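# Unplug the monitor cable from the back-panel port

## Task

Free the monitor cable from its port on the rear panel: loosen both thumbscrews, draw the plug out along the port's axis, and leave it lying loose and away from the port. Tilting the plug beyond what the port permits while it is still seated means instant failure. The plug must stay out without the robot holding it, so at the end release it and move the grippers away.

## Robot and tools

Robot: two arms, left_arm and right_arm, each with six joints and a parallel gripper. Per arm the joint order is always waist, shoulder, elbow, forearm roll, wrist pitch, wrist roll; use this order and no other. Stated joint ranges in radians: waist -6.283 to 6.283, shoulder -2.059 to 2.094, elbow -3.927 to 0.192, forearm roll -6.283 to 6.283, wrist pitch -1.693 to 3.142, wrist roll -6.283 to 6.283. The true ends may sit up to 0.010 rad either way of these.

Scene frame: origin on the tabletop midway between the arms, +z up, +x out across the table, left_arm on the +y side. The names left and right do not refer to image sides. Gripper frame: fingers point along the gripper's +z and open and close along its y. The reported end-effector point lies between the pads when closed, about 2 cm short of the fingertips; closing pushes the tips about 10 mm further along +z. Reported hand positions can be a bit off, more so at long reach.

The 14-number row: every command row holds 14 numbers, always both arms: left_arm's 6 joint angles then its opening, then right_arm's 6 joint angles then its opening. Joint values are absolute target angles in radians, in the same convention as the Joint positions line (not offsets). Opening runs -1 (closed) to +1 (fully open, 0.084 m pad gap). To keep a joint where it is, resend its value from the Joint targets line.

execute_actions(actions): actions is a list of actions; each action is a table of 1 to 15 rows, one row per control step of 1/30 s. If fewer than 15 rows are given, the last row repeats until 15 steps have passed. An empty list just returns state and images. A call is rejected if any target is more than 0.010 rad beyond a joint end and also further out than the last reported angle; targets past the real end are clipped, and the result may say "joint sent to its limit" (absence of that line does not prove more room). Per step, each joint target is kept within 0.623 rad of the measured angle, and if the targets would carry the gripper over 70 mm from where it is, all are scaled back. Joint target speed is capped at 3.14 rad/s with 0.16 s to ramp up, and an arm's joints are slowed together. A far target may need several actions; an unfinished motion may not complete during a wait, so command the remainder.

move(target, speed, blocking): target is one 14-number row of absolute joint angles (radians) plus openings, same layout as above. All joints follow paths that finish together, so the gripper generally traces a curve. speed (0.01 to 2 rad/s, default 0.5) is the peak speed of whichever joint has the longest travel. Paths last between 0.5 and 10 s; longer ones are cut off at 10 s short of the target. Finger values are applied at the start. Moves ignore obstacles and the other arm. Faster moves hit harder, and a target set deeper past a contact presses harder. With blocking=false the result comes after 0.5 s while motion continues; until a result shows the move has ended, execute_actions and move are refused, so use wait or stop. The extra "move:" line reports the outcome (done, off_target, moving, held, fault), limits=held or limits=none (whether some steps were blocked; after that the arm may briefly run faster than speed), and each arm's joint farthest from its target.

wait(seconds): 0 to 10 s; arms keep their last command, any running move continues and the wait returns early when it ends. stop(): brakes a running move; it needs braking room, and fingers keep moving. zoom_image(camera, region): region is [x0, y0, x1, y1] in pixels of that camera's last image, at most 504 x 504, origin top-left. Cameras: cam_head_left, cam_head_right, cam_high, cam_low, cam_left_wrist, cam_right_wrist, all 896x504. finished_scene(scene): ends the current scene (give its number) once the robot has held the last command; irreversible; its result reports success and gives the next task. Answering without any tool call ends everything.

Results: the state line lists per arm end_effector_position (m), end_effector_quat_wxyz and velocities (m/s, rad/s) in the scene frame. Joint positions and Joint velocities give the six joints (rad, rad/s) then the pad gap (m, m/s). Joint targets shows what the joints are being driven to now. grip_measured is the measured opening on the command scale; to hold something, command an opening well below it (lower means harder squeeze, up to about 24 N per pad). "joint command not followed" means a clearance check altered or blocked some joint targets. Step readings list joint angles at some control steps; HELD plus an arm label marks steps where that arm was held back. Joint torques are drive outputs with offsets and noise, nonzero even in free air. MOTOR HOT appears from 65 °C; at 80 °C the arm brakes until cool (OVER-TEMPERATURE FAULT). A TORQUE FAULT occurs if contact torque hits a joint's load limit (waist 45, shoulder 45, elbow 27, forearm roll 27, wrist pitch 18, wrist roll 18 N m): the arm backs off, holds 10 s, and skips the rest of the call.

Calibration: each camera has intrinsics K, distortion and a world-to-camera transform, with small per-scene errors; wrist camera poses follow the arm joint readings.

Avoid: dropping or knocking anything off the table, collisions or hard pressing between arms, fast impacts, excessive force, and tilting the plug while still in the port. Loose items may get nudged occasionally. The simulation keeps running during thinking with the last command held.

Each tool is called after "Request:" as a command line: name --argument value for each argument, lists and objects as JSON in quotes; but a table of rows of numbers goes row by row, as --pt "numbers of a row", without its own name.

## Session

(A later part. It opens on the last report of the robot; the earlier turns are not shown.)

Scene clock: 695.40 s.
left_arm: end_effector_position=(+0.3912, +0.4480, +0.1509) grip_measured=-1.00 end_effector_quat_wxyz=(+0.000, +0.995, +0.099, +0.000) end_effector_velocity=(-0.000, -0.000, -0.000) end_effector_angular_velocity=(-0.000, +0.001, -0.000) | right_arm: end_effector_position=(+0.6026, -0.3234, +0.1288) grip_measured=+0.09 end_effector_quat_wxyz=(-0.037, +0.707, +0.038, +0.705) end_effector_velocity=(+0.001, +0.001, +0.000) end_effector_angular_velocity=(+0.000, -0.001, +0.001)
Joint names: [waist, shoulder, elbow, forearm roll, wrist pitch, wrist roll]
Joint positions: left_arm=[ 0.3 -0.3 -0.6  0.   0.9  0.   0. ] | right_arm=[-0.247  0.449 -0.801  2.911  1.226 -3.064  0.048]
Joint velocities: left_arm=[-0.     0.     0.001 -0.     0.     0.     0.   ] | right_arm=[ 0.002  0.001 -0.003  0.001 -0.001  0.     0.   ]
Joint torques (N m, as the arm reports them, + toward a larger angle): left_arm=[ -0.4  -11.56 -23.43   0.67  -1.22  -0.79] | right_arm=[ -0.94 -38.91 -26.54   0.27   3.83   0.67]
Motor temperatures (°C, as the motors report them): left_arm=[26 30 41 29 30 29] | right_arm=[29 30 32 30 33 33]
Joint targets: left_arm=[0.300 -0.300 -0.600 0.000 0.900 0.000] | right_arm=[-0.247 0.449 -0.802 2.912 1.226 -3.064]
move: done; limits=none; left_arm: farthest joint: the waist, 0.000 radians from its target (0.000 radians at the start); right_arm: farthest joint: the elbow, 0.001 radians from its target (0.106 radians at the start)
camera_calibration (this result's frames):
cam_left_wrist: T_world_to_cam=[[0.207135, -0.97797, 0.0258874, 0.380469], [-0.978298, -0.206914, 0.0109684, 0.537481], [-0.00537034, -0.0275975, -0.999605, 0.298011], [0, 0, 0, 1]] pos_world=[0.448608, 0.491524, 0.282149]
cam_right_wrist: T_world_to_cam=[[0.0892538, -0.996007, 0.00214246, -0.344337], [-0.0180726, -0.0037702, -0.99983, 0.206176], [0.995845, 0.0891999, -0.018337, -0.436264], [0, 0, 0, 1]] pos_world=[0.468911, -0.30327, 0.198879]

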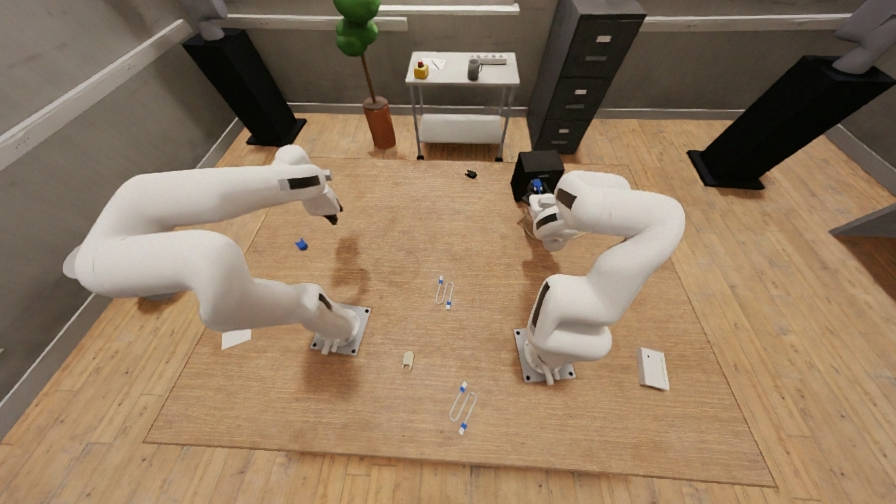

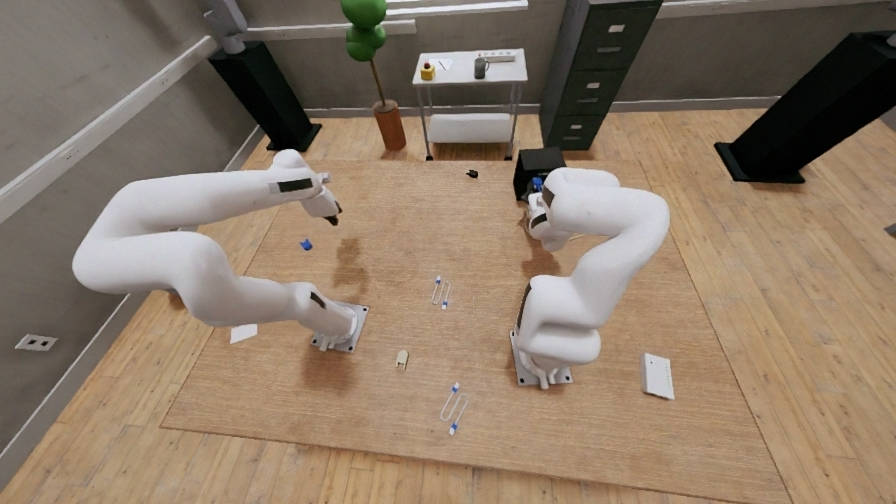

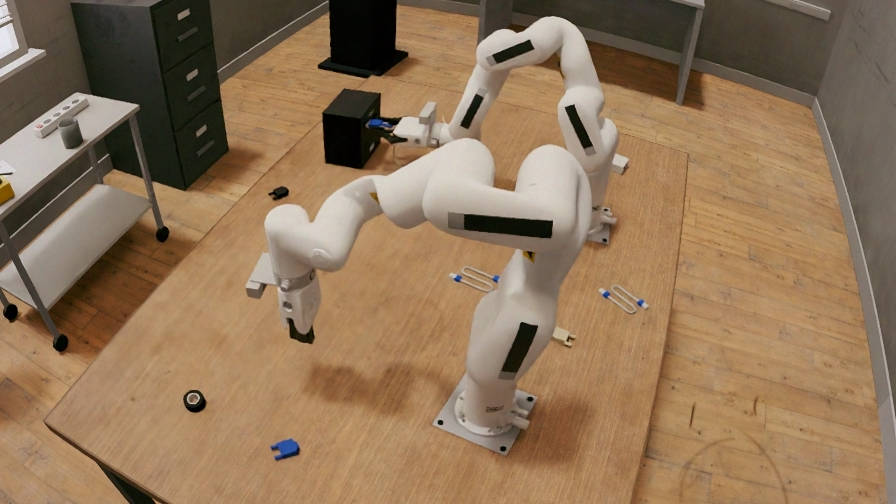

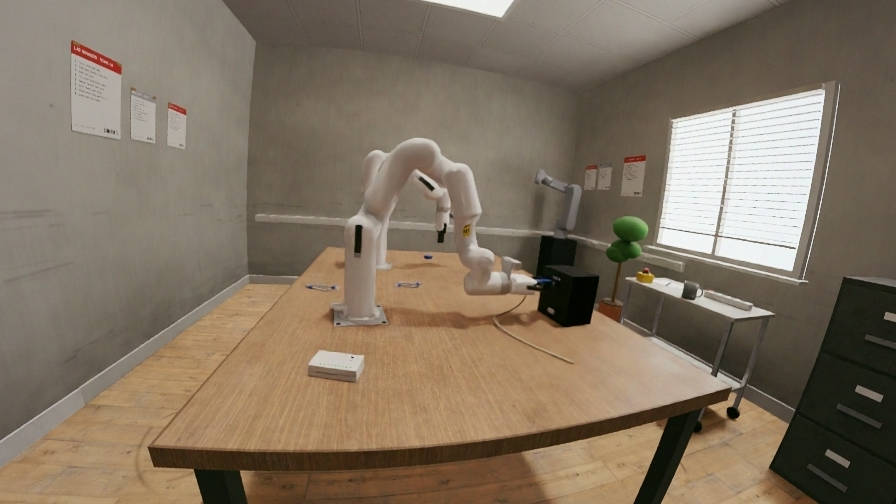

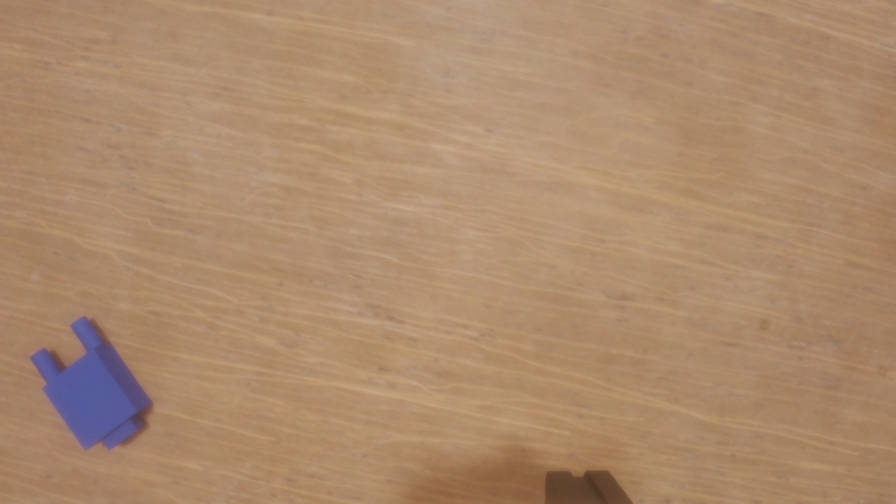

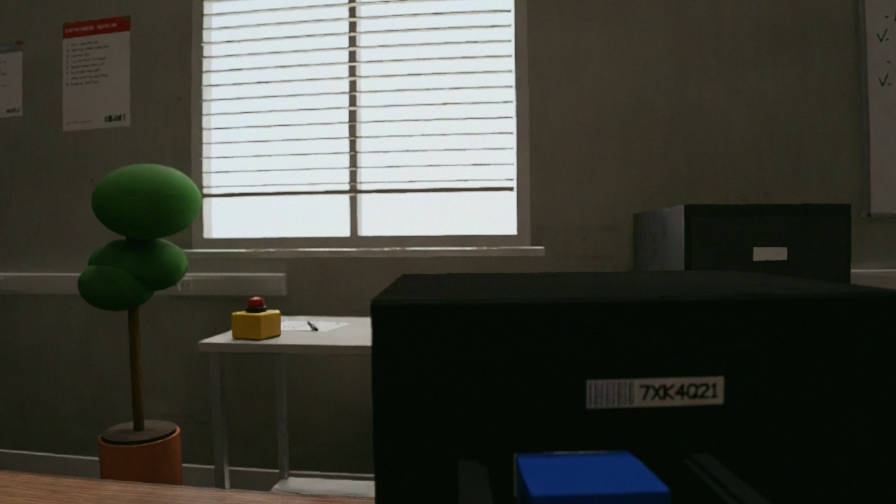

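Pressing hard; back off 4 mm, close, pull.

Request:
move --target '[0.3,-0.3,-0.6,0,0.9,0,-1,-0.2495,0.4413,-0.7868,2.9116,1.2338,-3.0656,0.1]' --speed 0.03

Request:
move --target '[0.3,-0.3,-0.6,0,0.9,0,-1,-0.2495,0.4413,-0.7868,2.9116,1.2338,-3.0656,-1]'

Request:
move --target '[0.3,-0.3,-0.6,0,0.9,0,-1,-0.2633,0.3873,-0.6805,2.9116,1.2851,-3.0766,-1]' --speed 0.04

Scene clock: 705.93 s.
left_arm: end_effector_position=(+0.3912, +0.4480, +0.1509) grip_measured=-1.00 end_effector_quat_wxyz=(+0.000, +0.995, +0.099, +0.000) end_effector_velocity=(-0.000, +0.000, -0.000) end_effector_angular_velocity=(-0.000, +0.001, +0.000) | right_arm: end_effector_position=(+0.5997, -0.3243, +0.1307) grip_measured=+0.09 end_effector_quat_wxyz=(-0.036, +0.705, +0.037, +0.707) end_effector_velocity=(-0.001, -0.000, -0.000) end_effector_angular_velocity=(+0.001, +0.000, -0.000)
Joint names: [waist, shoulder, elbow, forearm roll, wrist pitch, wrist roll]
Joint positions: left_arm=[ 0.3 -0.3 -0.6  0.   0.9 -0.   0. ] | right_arm=[-0.25   0.441 -0.788  2.912  1.234 -3.066  0.048]
Joint velocities: left_arm=[ 0.    -0.     0.001  0.     0.    -0.     0.   ] | right_arm=[-0.001 -0.001  0.002 -0.     0.002  0.001  0.   ]
Joint torques (N m, as the arm reports them, + toward a larger angle): left_arm=[  1.14 -11.6  -23.37   0.18  -1.61  -0.93] | right_arm=[ -1.01 -36.09 -22.2    0.28   3.15   0.47]
Motor temperatures (°C, as the motors report them): left_arm=[26 30 41 29 30 29] | right_arm=[29 31 33 30 34 33]
Joint targets: left_arm=[0.300 -0.300 -0.600 0.000 0.900 0.000] | right_arm=[-0.250 0.441 -0.787 2.912 1.234 -3.066]
move: done; limits=none; left_arm: farthest joint: the waist, 0.000 radians from its target (0.000 radians at the start); right_arm: farthest joint: the shoulder, 0.001 radians from its target (0.008 radians at the start)
camera_calibration (this result's frames):
cam_left_wrist: T_world_to_cam=[[0.207135, -0.97797, 0.0258873, 0.380469], [-0.978298, -0.206915, 0.0109683, 0.537481], [-0.00537017, -0.0275974, -0.999605, 0.298011], [0, 0, 0, 1]] pos_world=[0.448608, 0.491524, 0.282149]
cam_right_wrist: T_world_to_cam=[[0.0873052, -0.996178, 0.0027166, -0.343923], [-0.0134627, -0.00390663, -0.999902, 0.205188], [0.996091, 0.08726, -0.0137523, -0.434673], [0, 0, 0, 1]] pos_world=[0.465763, -0.303878, 0.200125]

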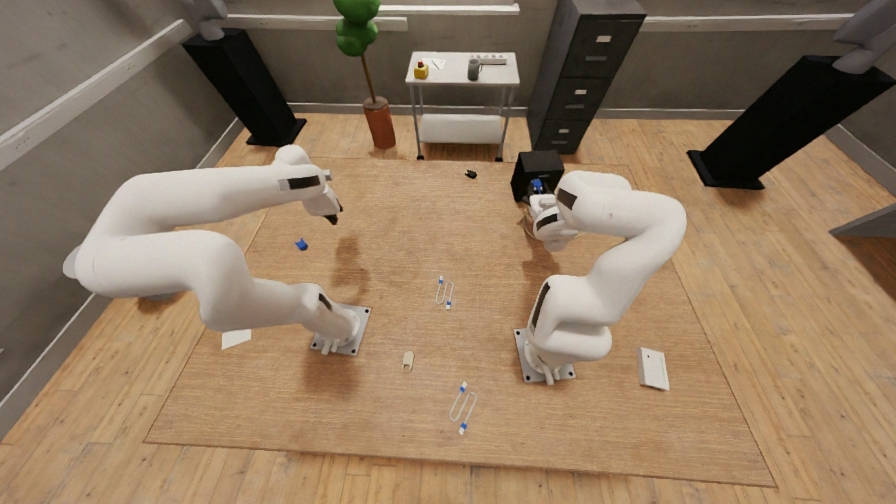

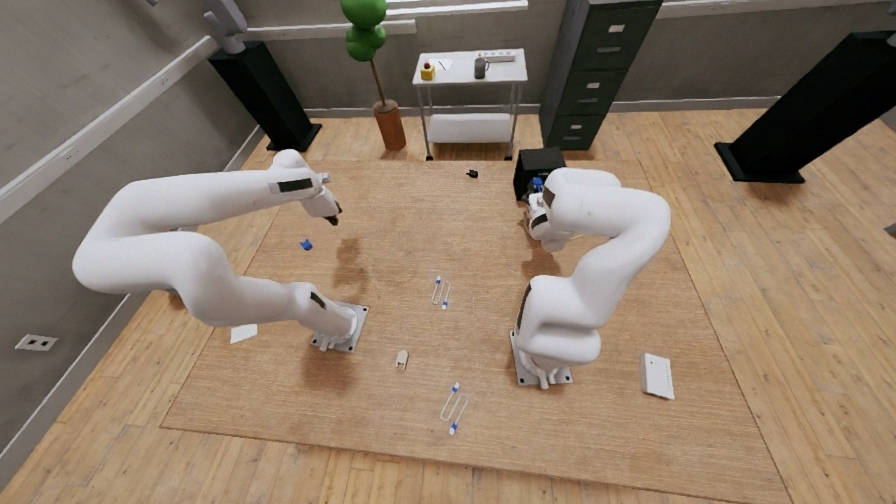

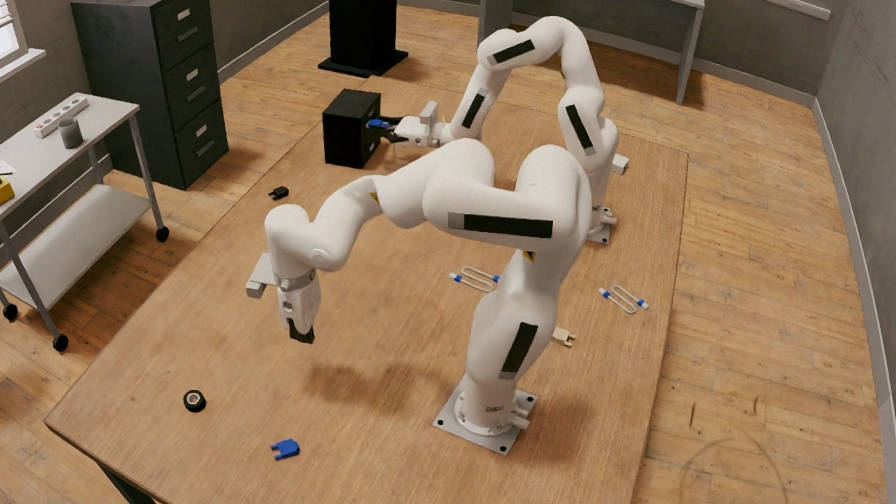

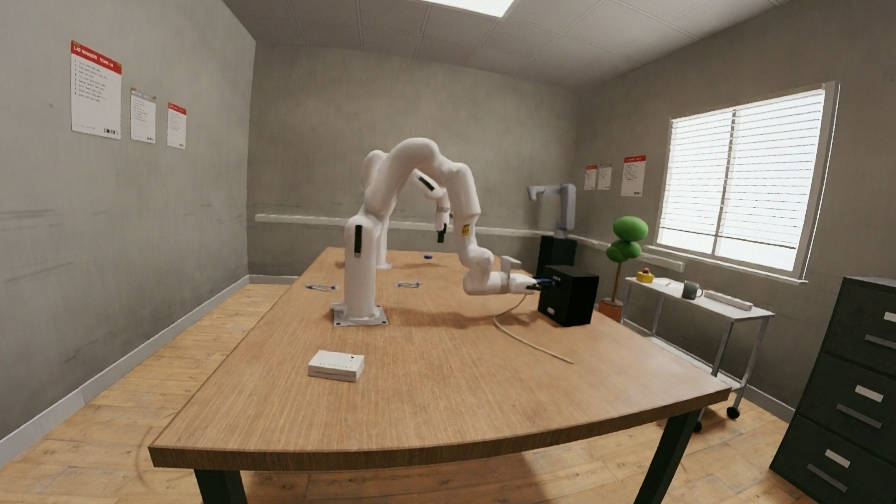

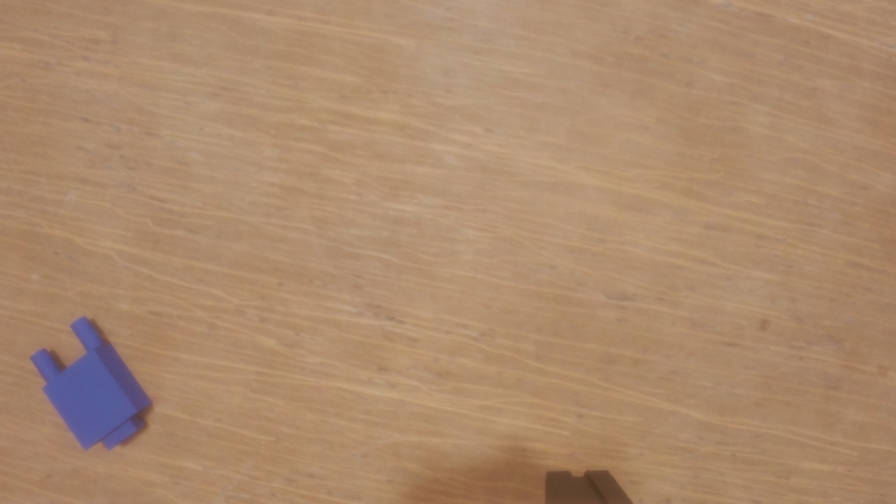

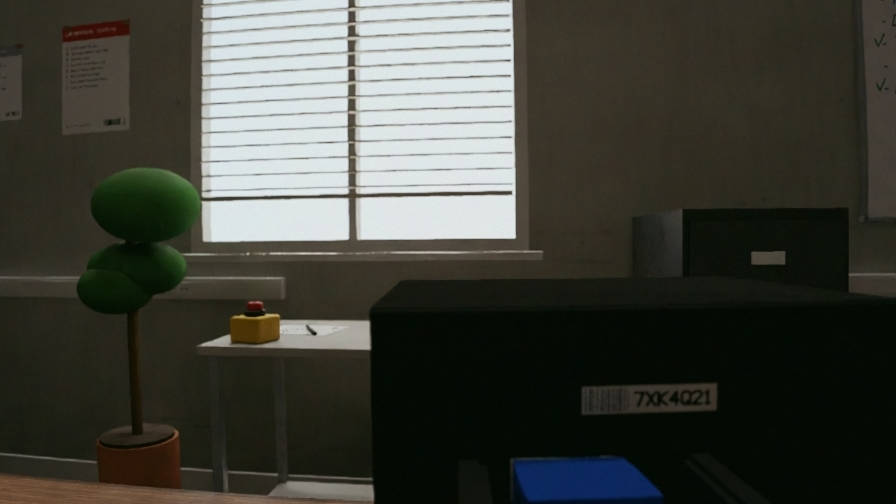

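Scene clock: 706.63 s.
left_arm: end_effector_position=(+0.3912, +0.4480, +0.1509) grip_measured=-1.00 end_effector_quat_wxyz=(+0.000, +0.995, +0.099, +0.000) end_effector_velocity=(-0.000, +0.000, -0.000) end_effector_angular_velocity=(+0.000, +0.001, -0.001) | right_arm: end_effector_position=(+0.5995, -0.3243, +0.1304) grip_measured=-0.29 end_effector_quat_wxyz=(-0.036, +0.705, +0.037, +0.707) end_effector_velocity=(-0.000, -0.000, +0.000) end_effector_angular_velocity=(-0.002, -0.001, -0.000)
Joint names: [waist, shoulder, elbow, forearm roll, wrist pitch, wrist roll]
Joint positions: left_arm=[ 0.3 -0.3 -0.6 -0.   0.9 -0.   0. ] | right_arm=[-0.25   0.441 -0.788  2.912  1.234 -3.066  0.031]
Joint velocities: left_arm=[ 0.    -0.     0.     0.     0.001  0.001  0.   ] | right_arm=[-0.001 -0.001  0.    -0.     0.001 -0.002 -0.   ]
Joint torques (N m, as the arm reports them, + toward a larger angle): left_arm=[  0.83 -11.55 -22.93   0.11  -1.6   -0.92] | right_arm=[ -0.21 -33.66 -20.3    0.12   2.62   0.5 ]
Motor temperatures (°C, as the motors report them): left_arm=[26 30 41 29 30 29] | right_arm=[29 31 33 30 34 33]
Joint targets: left_arm=[0.300 -0.300 -0.600 0.000 0.900 0.000] | right_arm=[-0.250 0.441 -0.787 2.912 1.234 -3.066]
move: done; limits=none; left_arm: farthest joint: the waist, 0.000 radians from its target (0.000 radians at the start); right_arm: farthest joint: the elbow, 0.001 radians from its target (0.001 radians at the start)
camera_calibration (this result's frames):
cam_left_wrist: T_world_to_cam=[[0.207136, -0.97797, 0.0258875, 0.380469], [-0.978298, -0.206915, 0.010968, 0.537481], [-0.00536986, -0.0275975, -0.999605, 0.298011], [0, 0, 0, 1]] pos_world=[0.448608, 0.491524, 0.282149]
cam_right_wrist: T_world_to_cam=[[0.0872835, -0.99618, 0.00260199, -0.34387], [-0.014154, -0.00385183, -0.999892, 0.205314], [0.996083, 0.0872372, -0.0144361, -0.434376], [0, 0, 0, 1]] pos_world=[0.465595, -0.303872, 0.199916]

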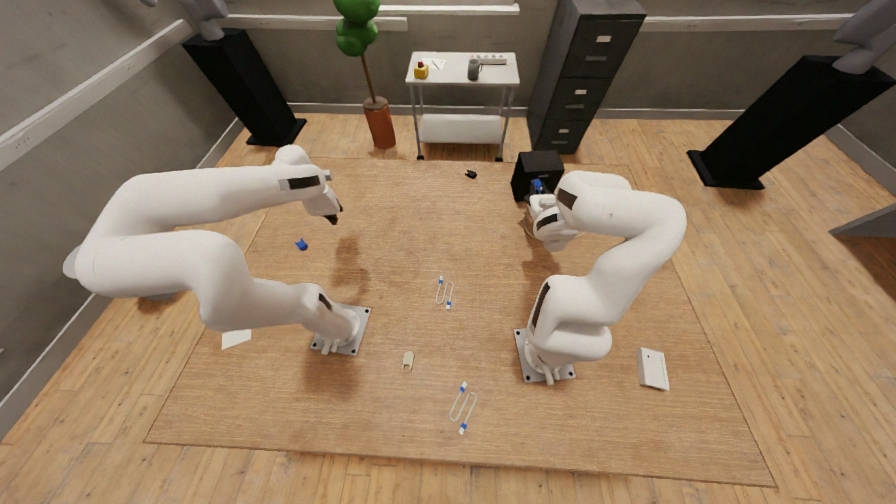

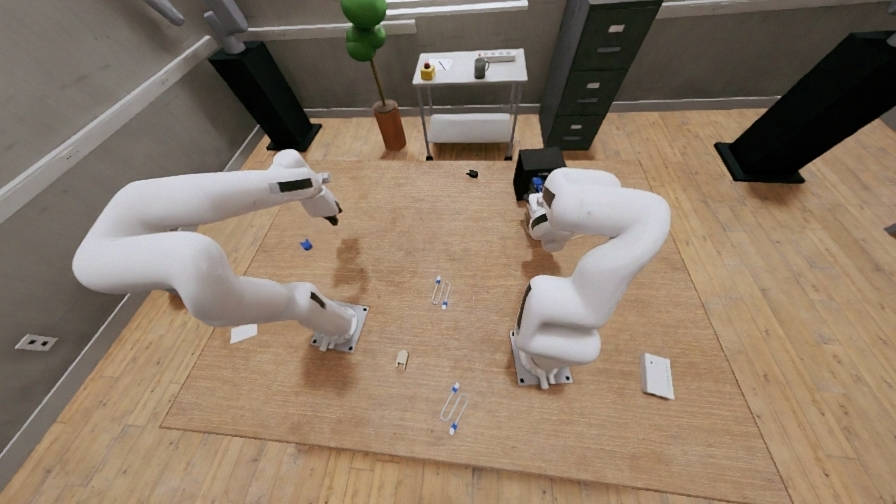

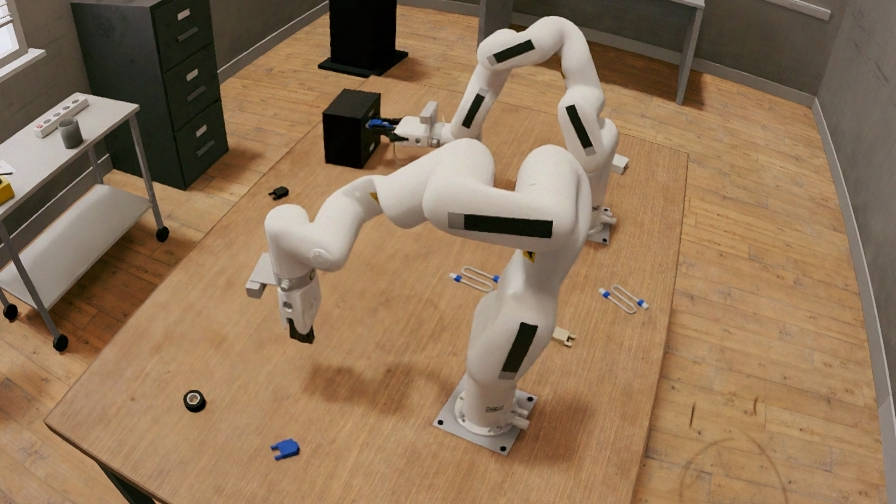

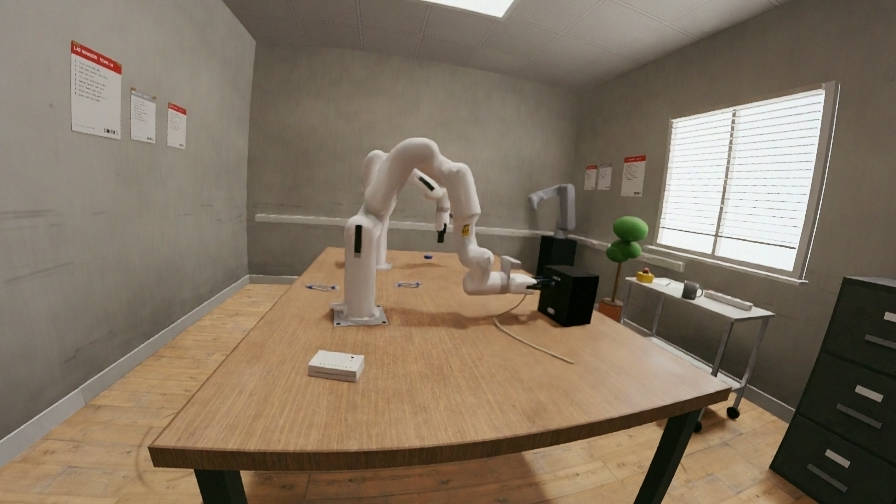

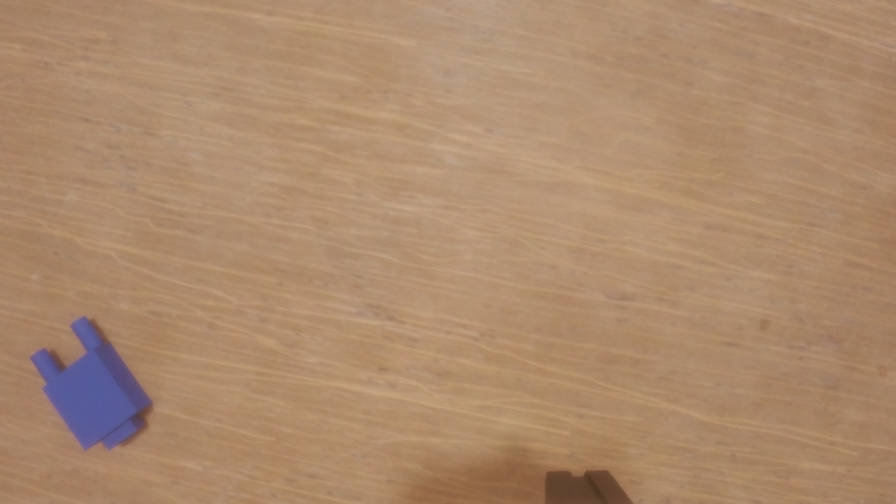

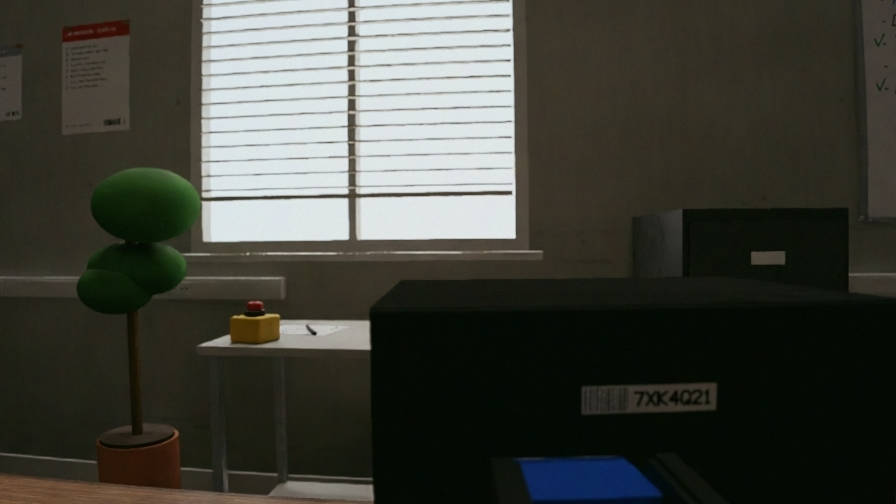

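Scene clock: 709.60 s.
left_arm: end_effector_position=(+0.3912, +0.4480, +0.1509) grip_measured=-1.00 end_effector_quat_wxyz=(+0.000, +0.995, +0.099, +0.000) end_effector_velocity=(-0.000, -0.001, -0.000) end_effector_angular_velocity=(-0.000, +0.001, -0.001) | right_arm: end_effector_position=(+0.5703, -0.3271, +0.1290) grip_measured=-0.29 end_effector_quat_wxyz=(-0.033, +0.706, +0.033, +0.706) end_effector_velocity=(-0.001, +0.000, -0.000) end_effector_angular_velocity=(-0.001, +0.000, +0.000)
Joint names: [waist, shoulder, elbow, forearm roll, wrist pitch, wrist roll]
Joint positions: left_arm=[ 0.3 -0.3 -0.6  0.   0.9  0.   0. ] | right_arm=[-0.263  0.387 -0.681  2.912  1.285 -3.077  0.031]
Joint velocities: left_arm=[-0.001  0.     0.001  0.    -0.    -0.001  0.   ] | right_arm=[-0.    -0.     0.002 -0.     0.001 -0.002  0.   ]
Joint torques (N m, as the arm reports them, + toward a larger angle): left_arm=[  0.3  -11.9  -23.25  -0.07  -1.74  -0.83] | right_arm=[ -1.42 -28.58 -11.3   -0.23   1.67   0.53]
Motor temperatures (°C, as the motors report them): left_arm=[26 30 41 29 30 29] | right_arm=[29 31 33 30 34 33]
Joint targets: left_arm=[0.300 -0.300 -0.600 0.000 0.900 0.000] | right_arm=[-0.263 0.387 -0.681 2.912 1.285 -3.077]
move: done; limits=none; left_arm: farthest joint: the waist, 0.000 radians from its target (0.000 radians at the start); right_arm: farthest joint: the waist, 0.000 radians from its target (0.014 radians at the start)
camera_calibration (this result's frames):
cam_left_wrist: T_world_to_cam=[[0.207135, -0.97797, 0.0258873, 0.380469], [-0.978298, -0.206915, 0.0109681, 0.537481], [-0.00537002, -0.0275974, -0.999605, 0.298011], [0, 0, 0, 1]] pos_world=[0.448608, 0.491524, 0.282149]
cam_right_wrist: T_world_to_cam=[[0.0773721, -0.997, 0.00207567, -0.338724], [-0.0158128, -0.00330879, -0.999869, 0.204607], [0.996877, 0.0773292, -0.0160214, -0.408554], [0, 0, 0, 1]] pos_world=[0.436721, -0.305437, 0.198738]

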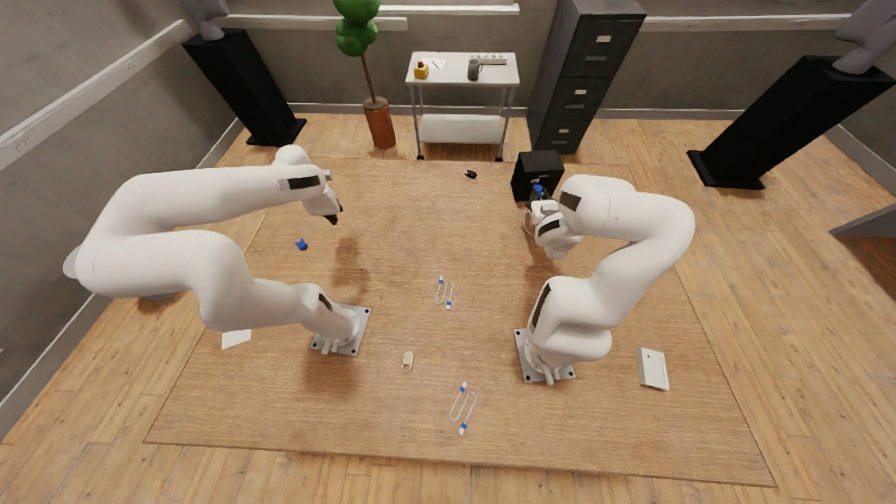

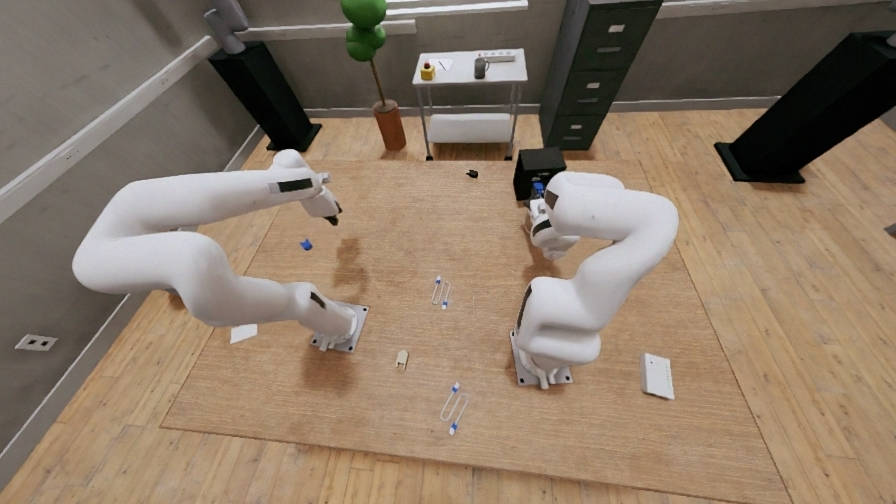

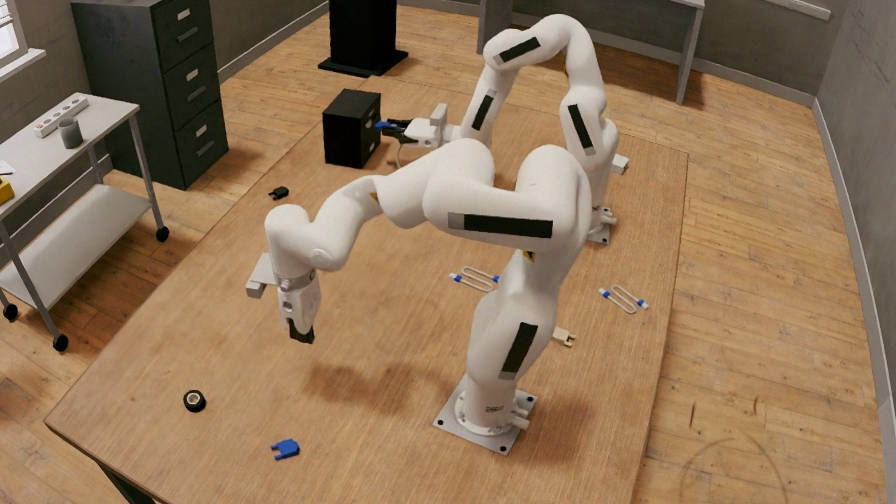

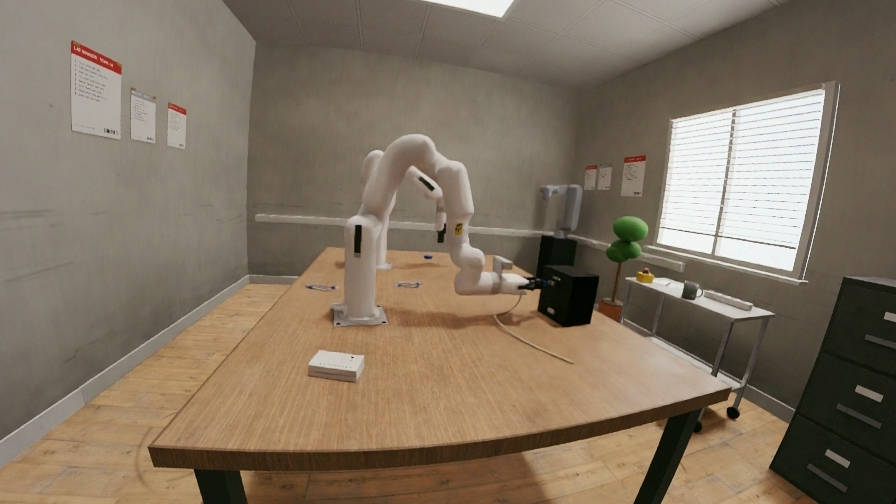

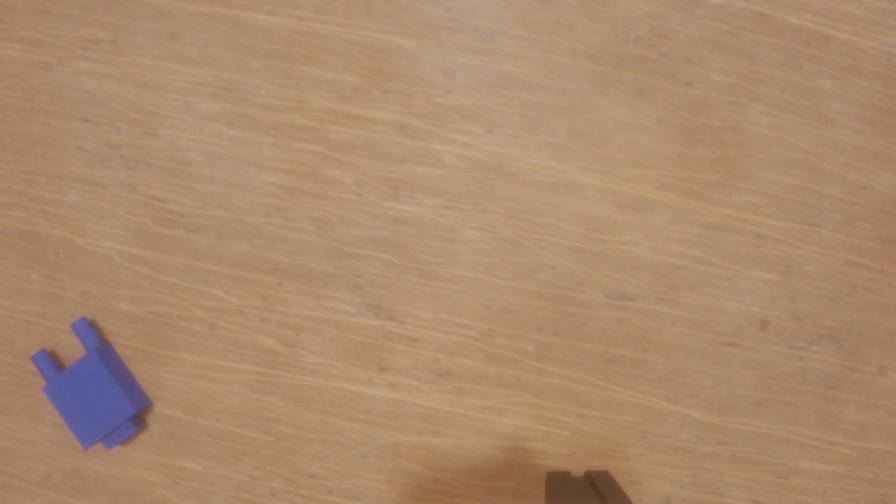

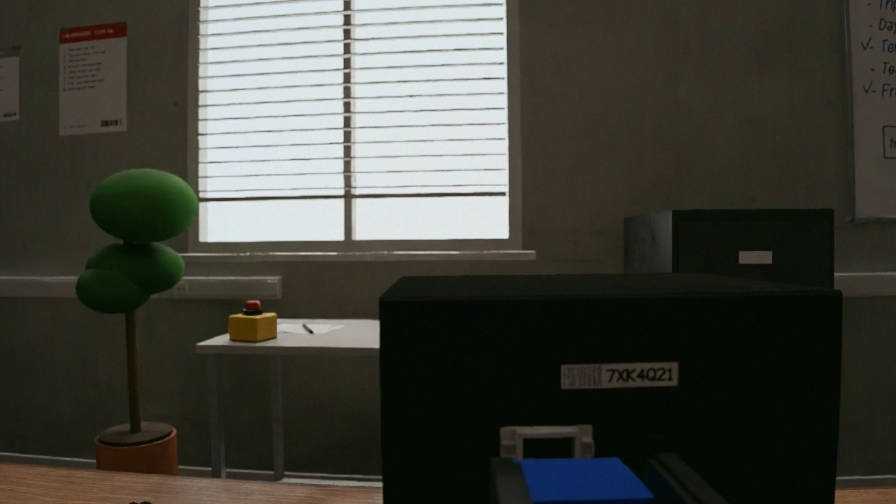

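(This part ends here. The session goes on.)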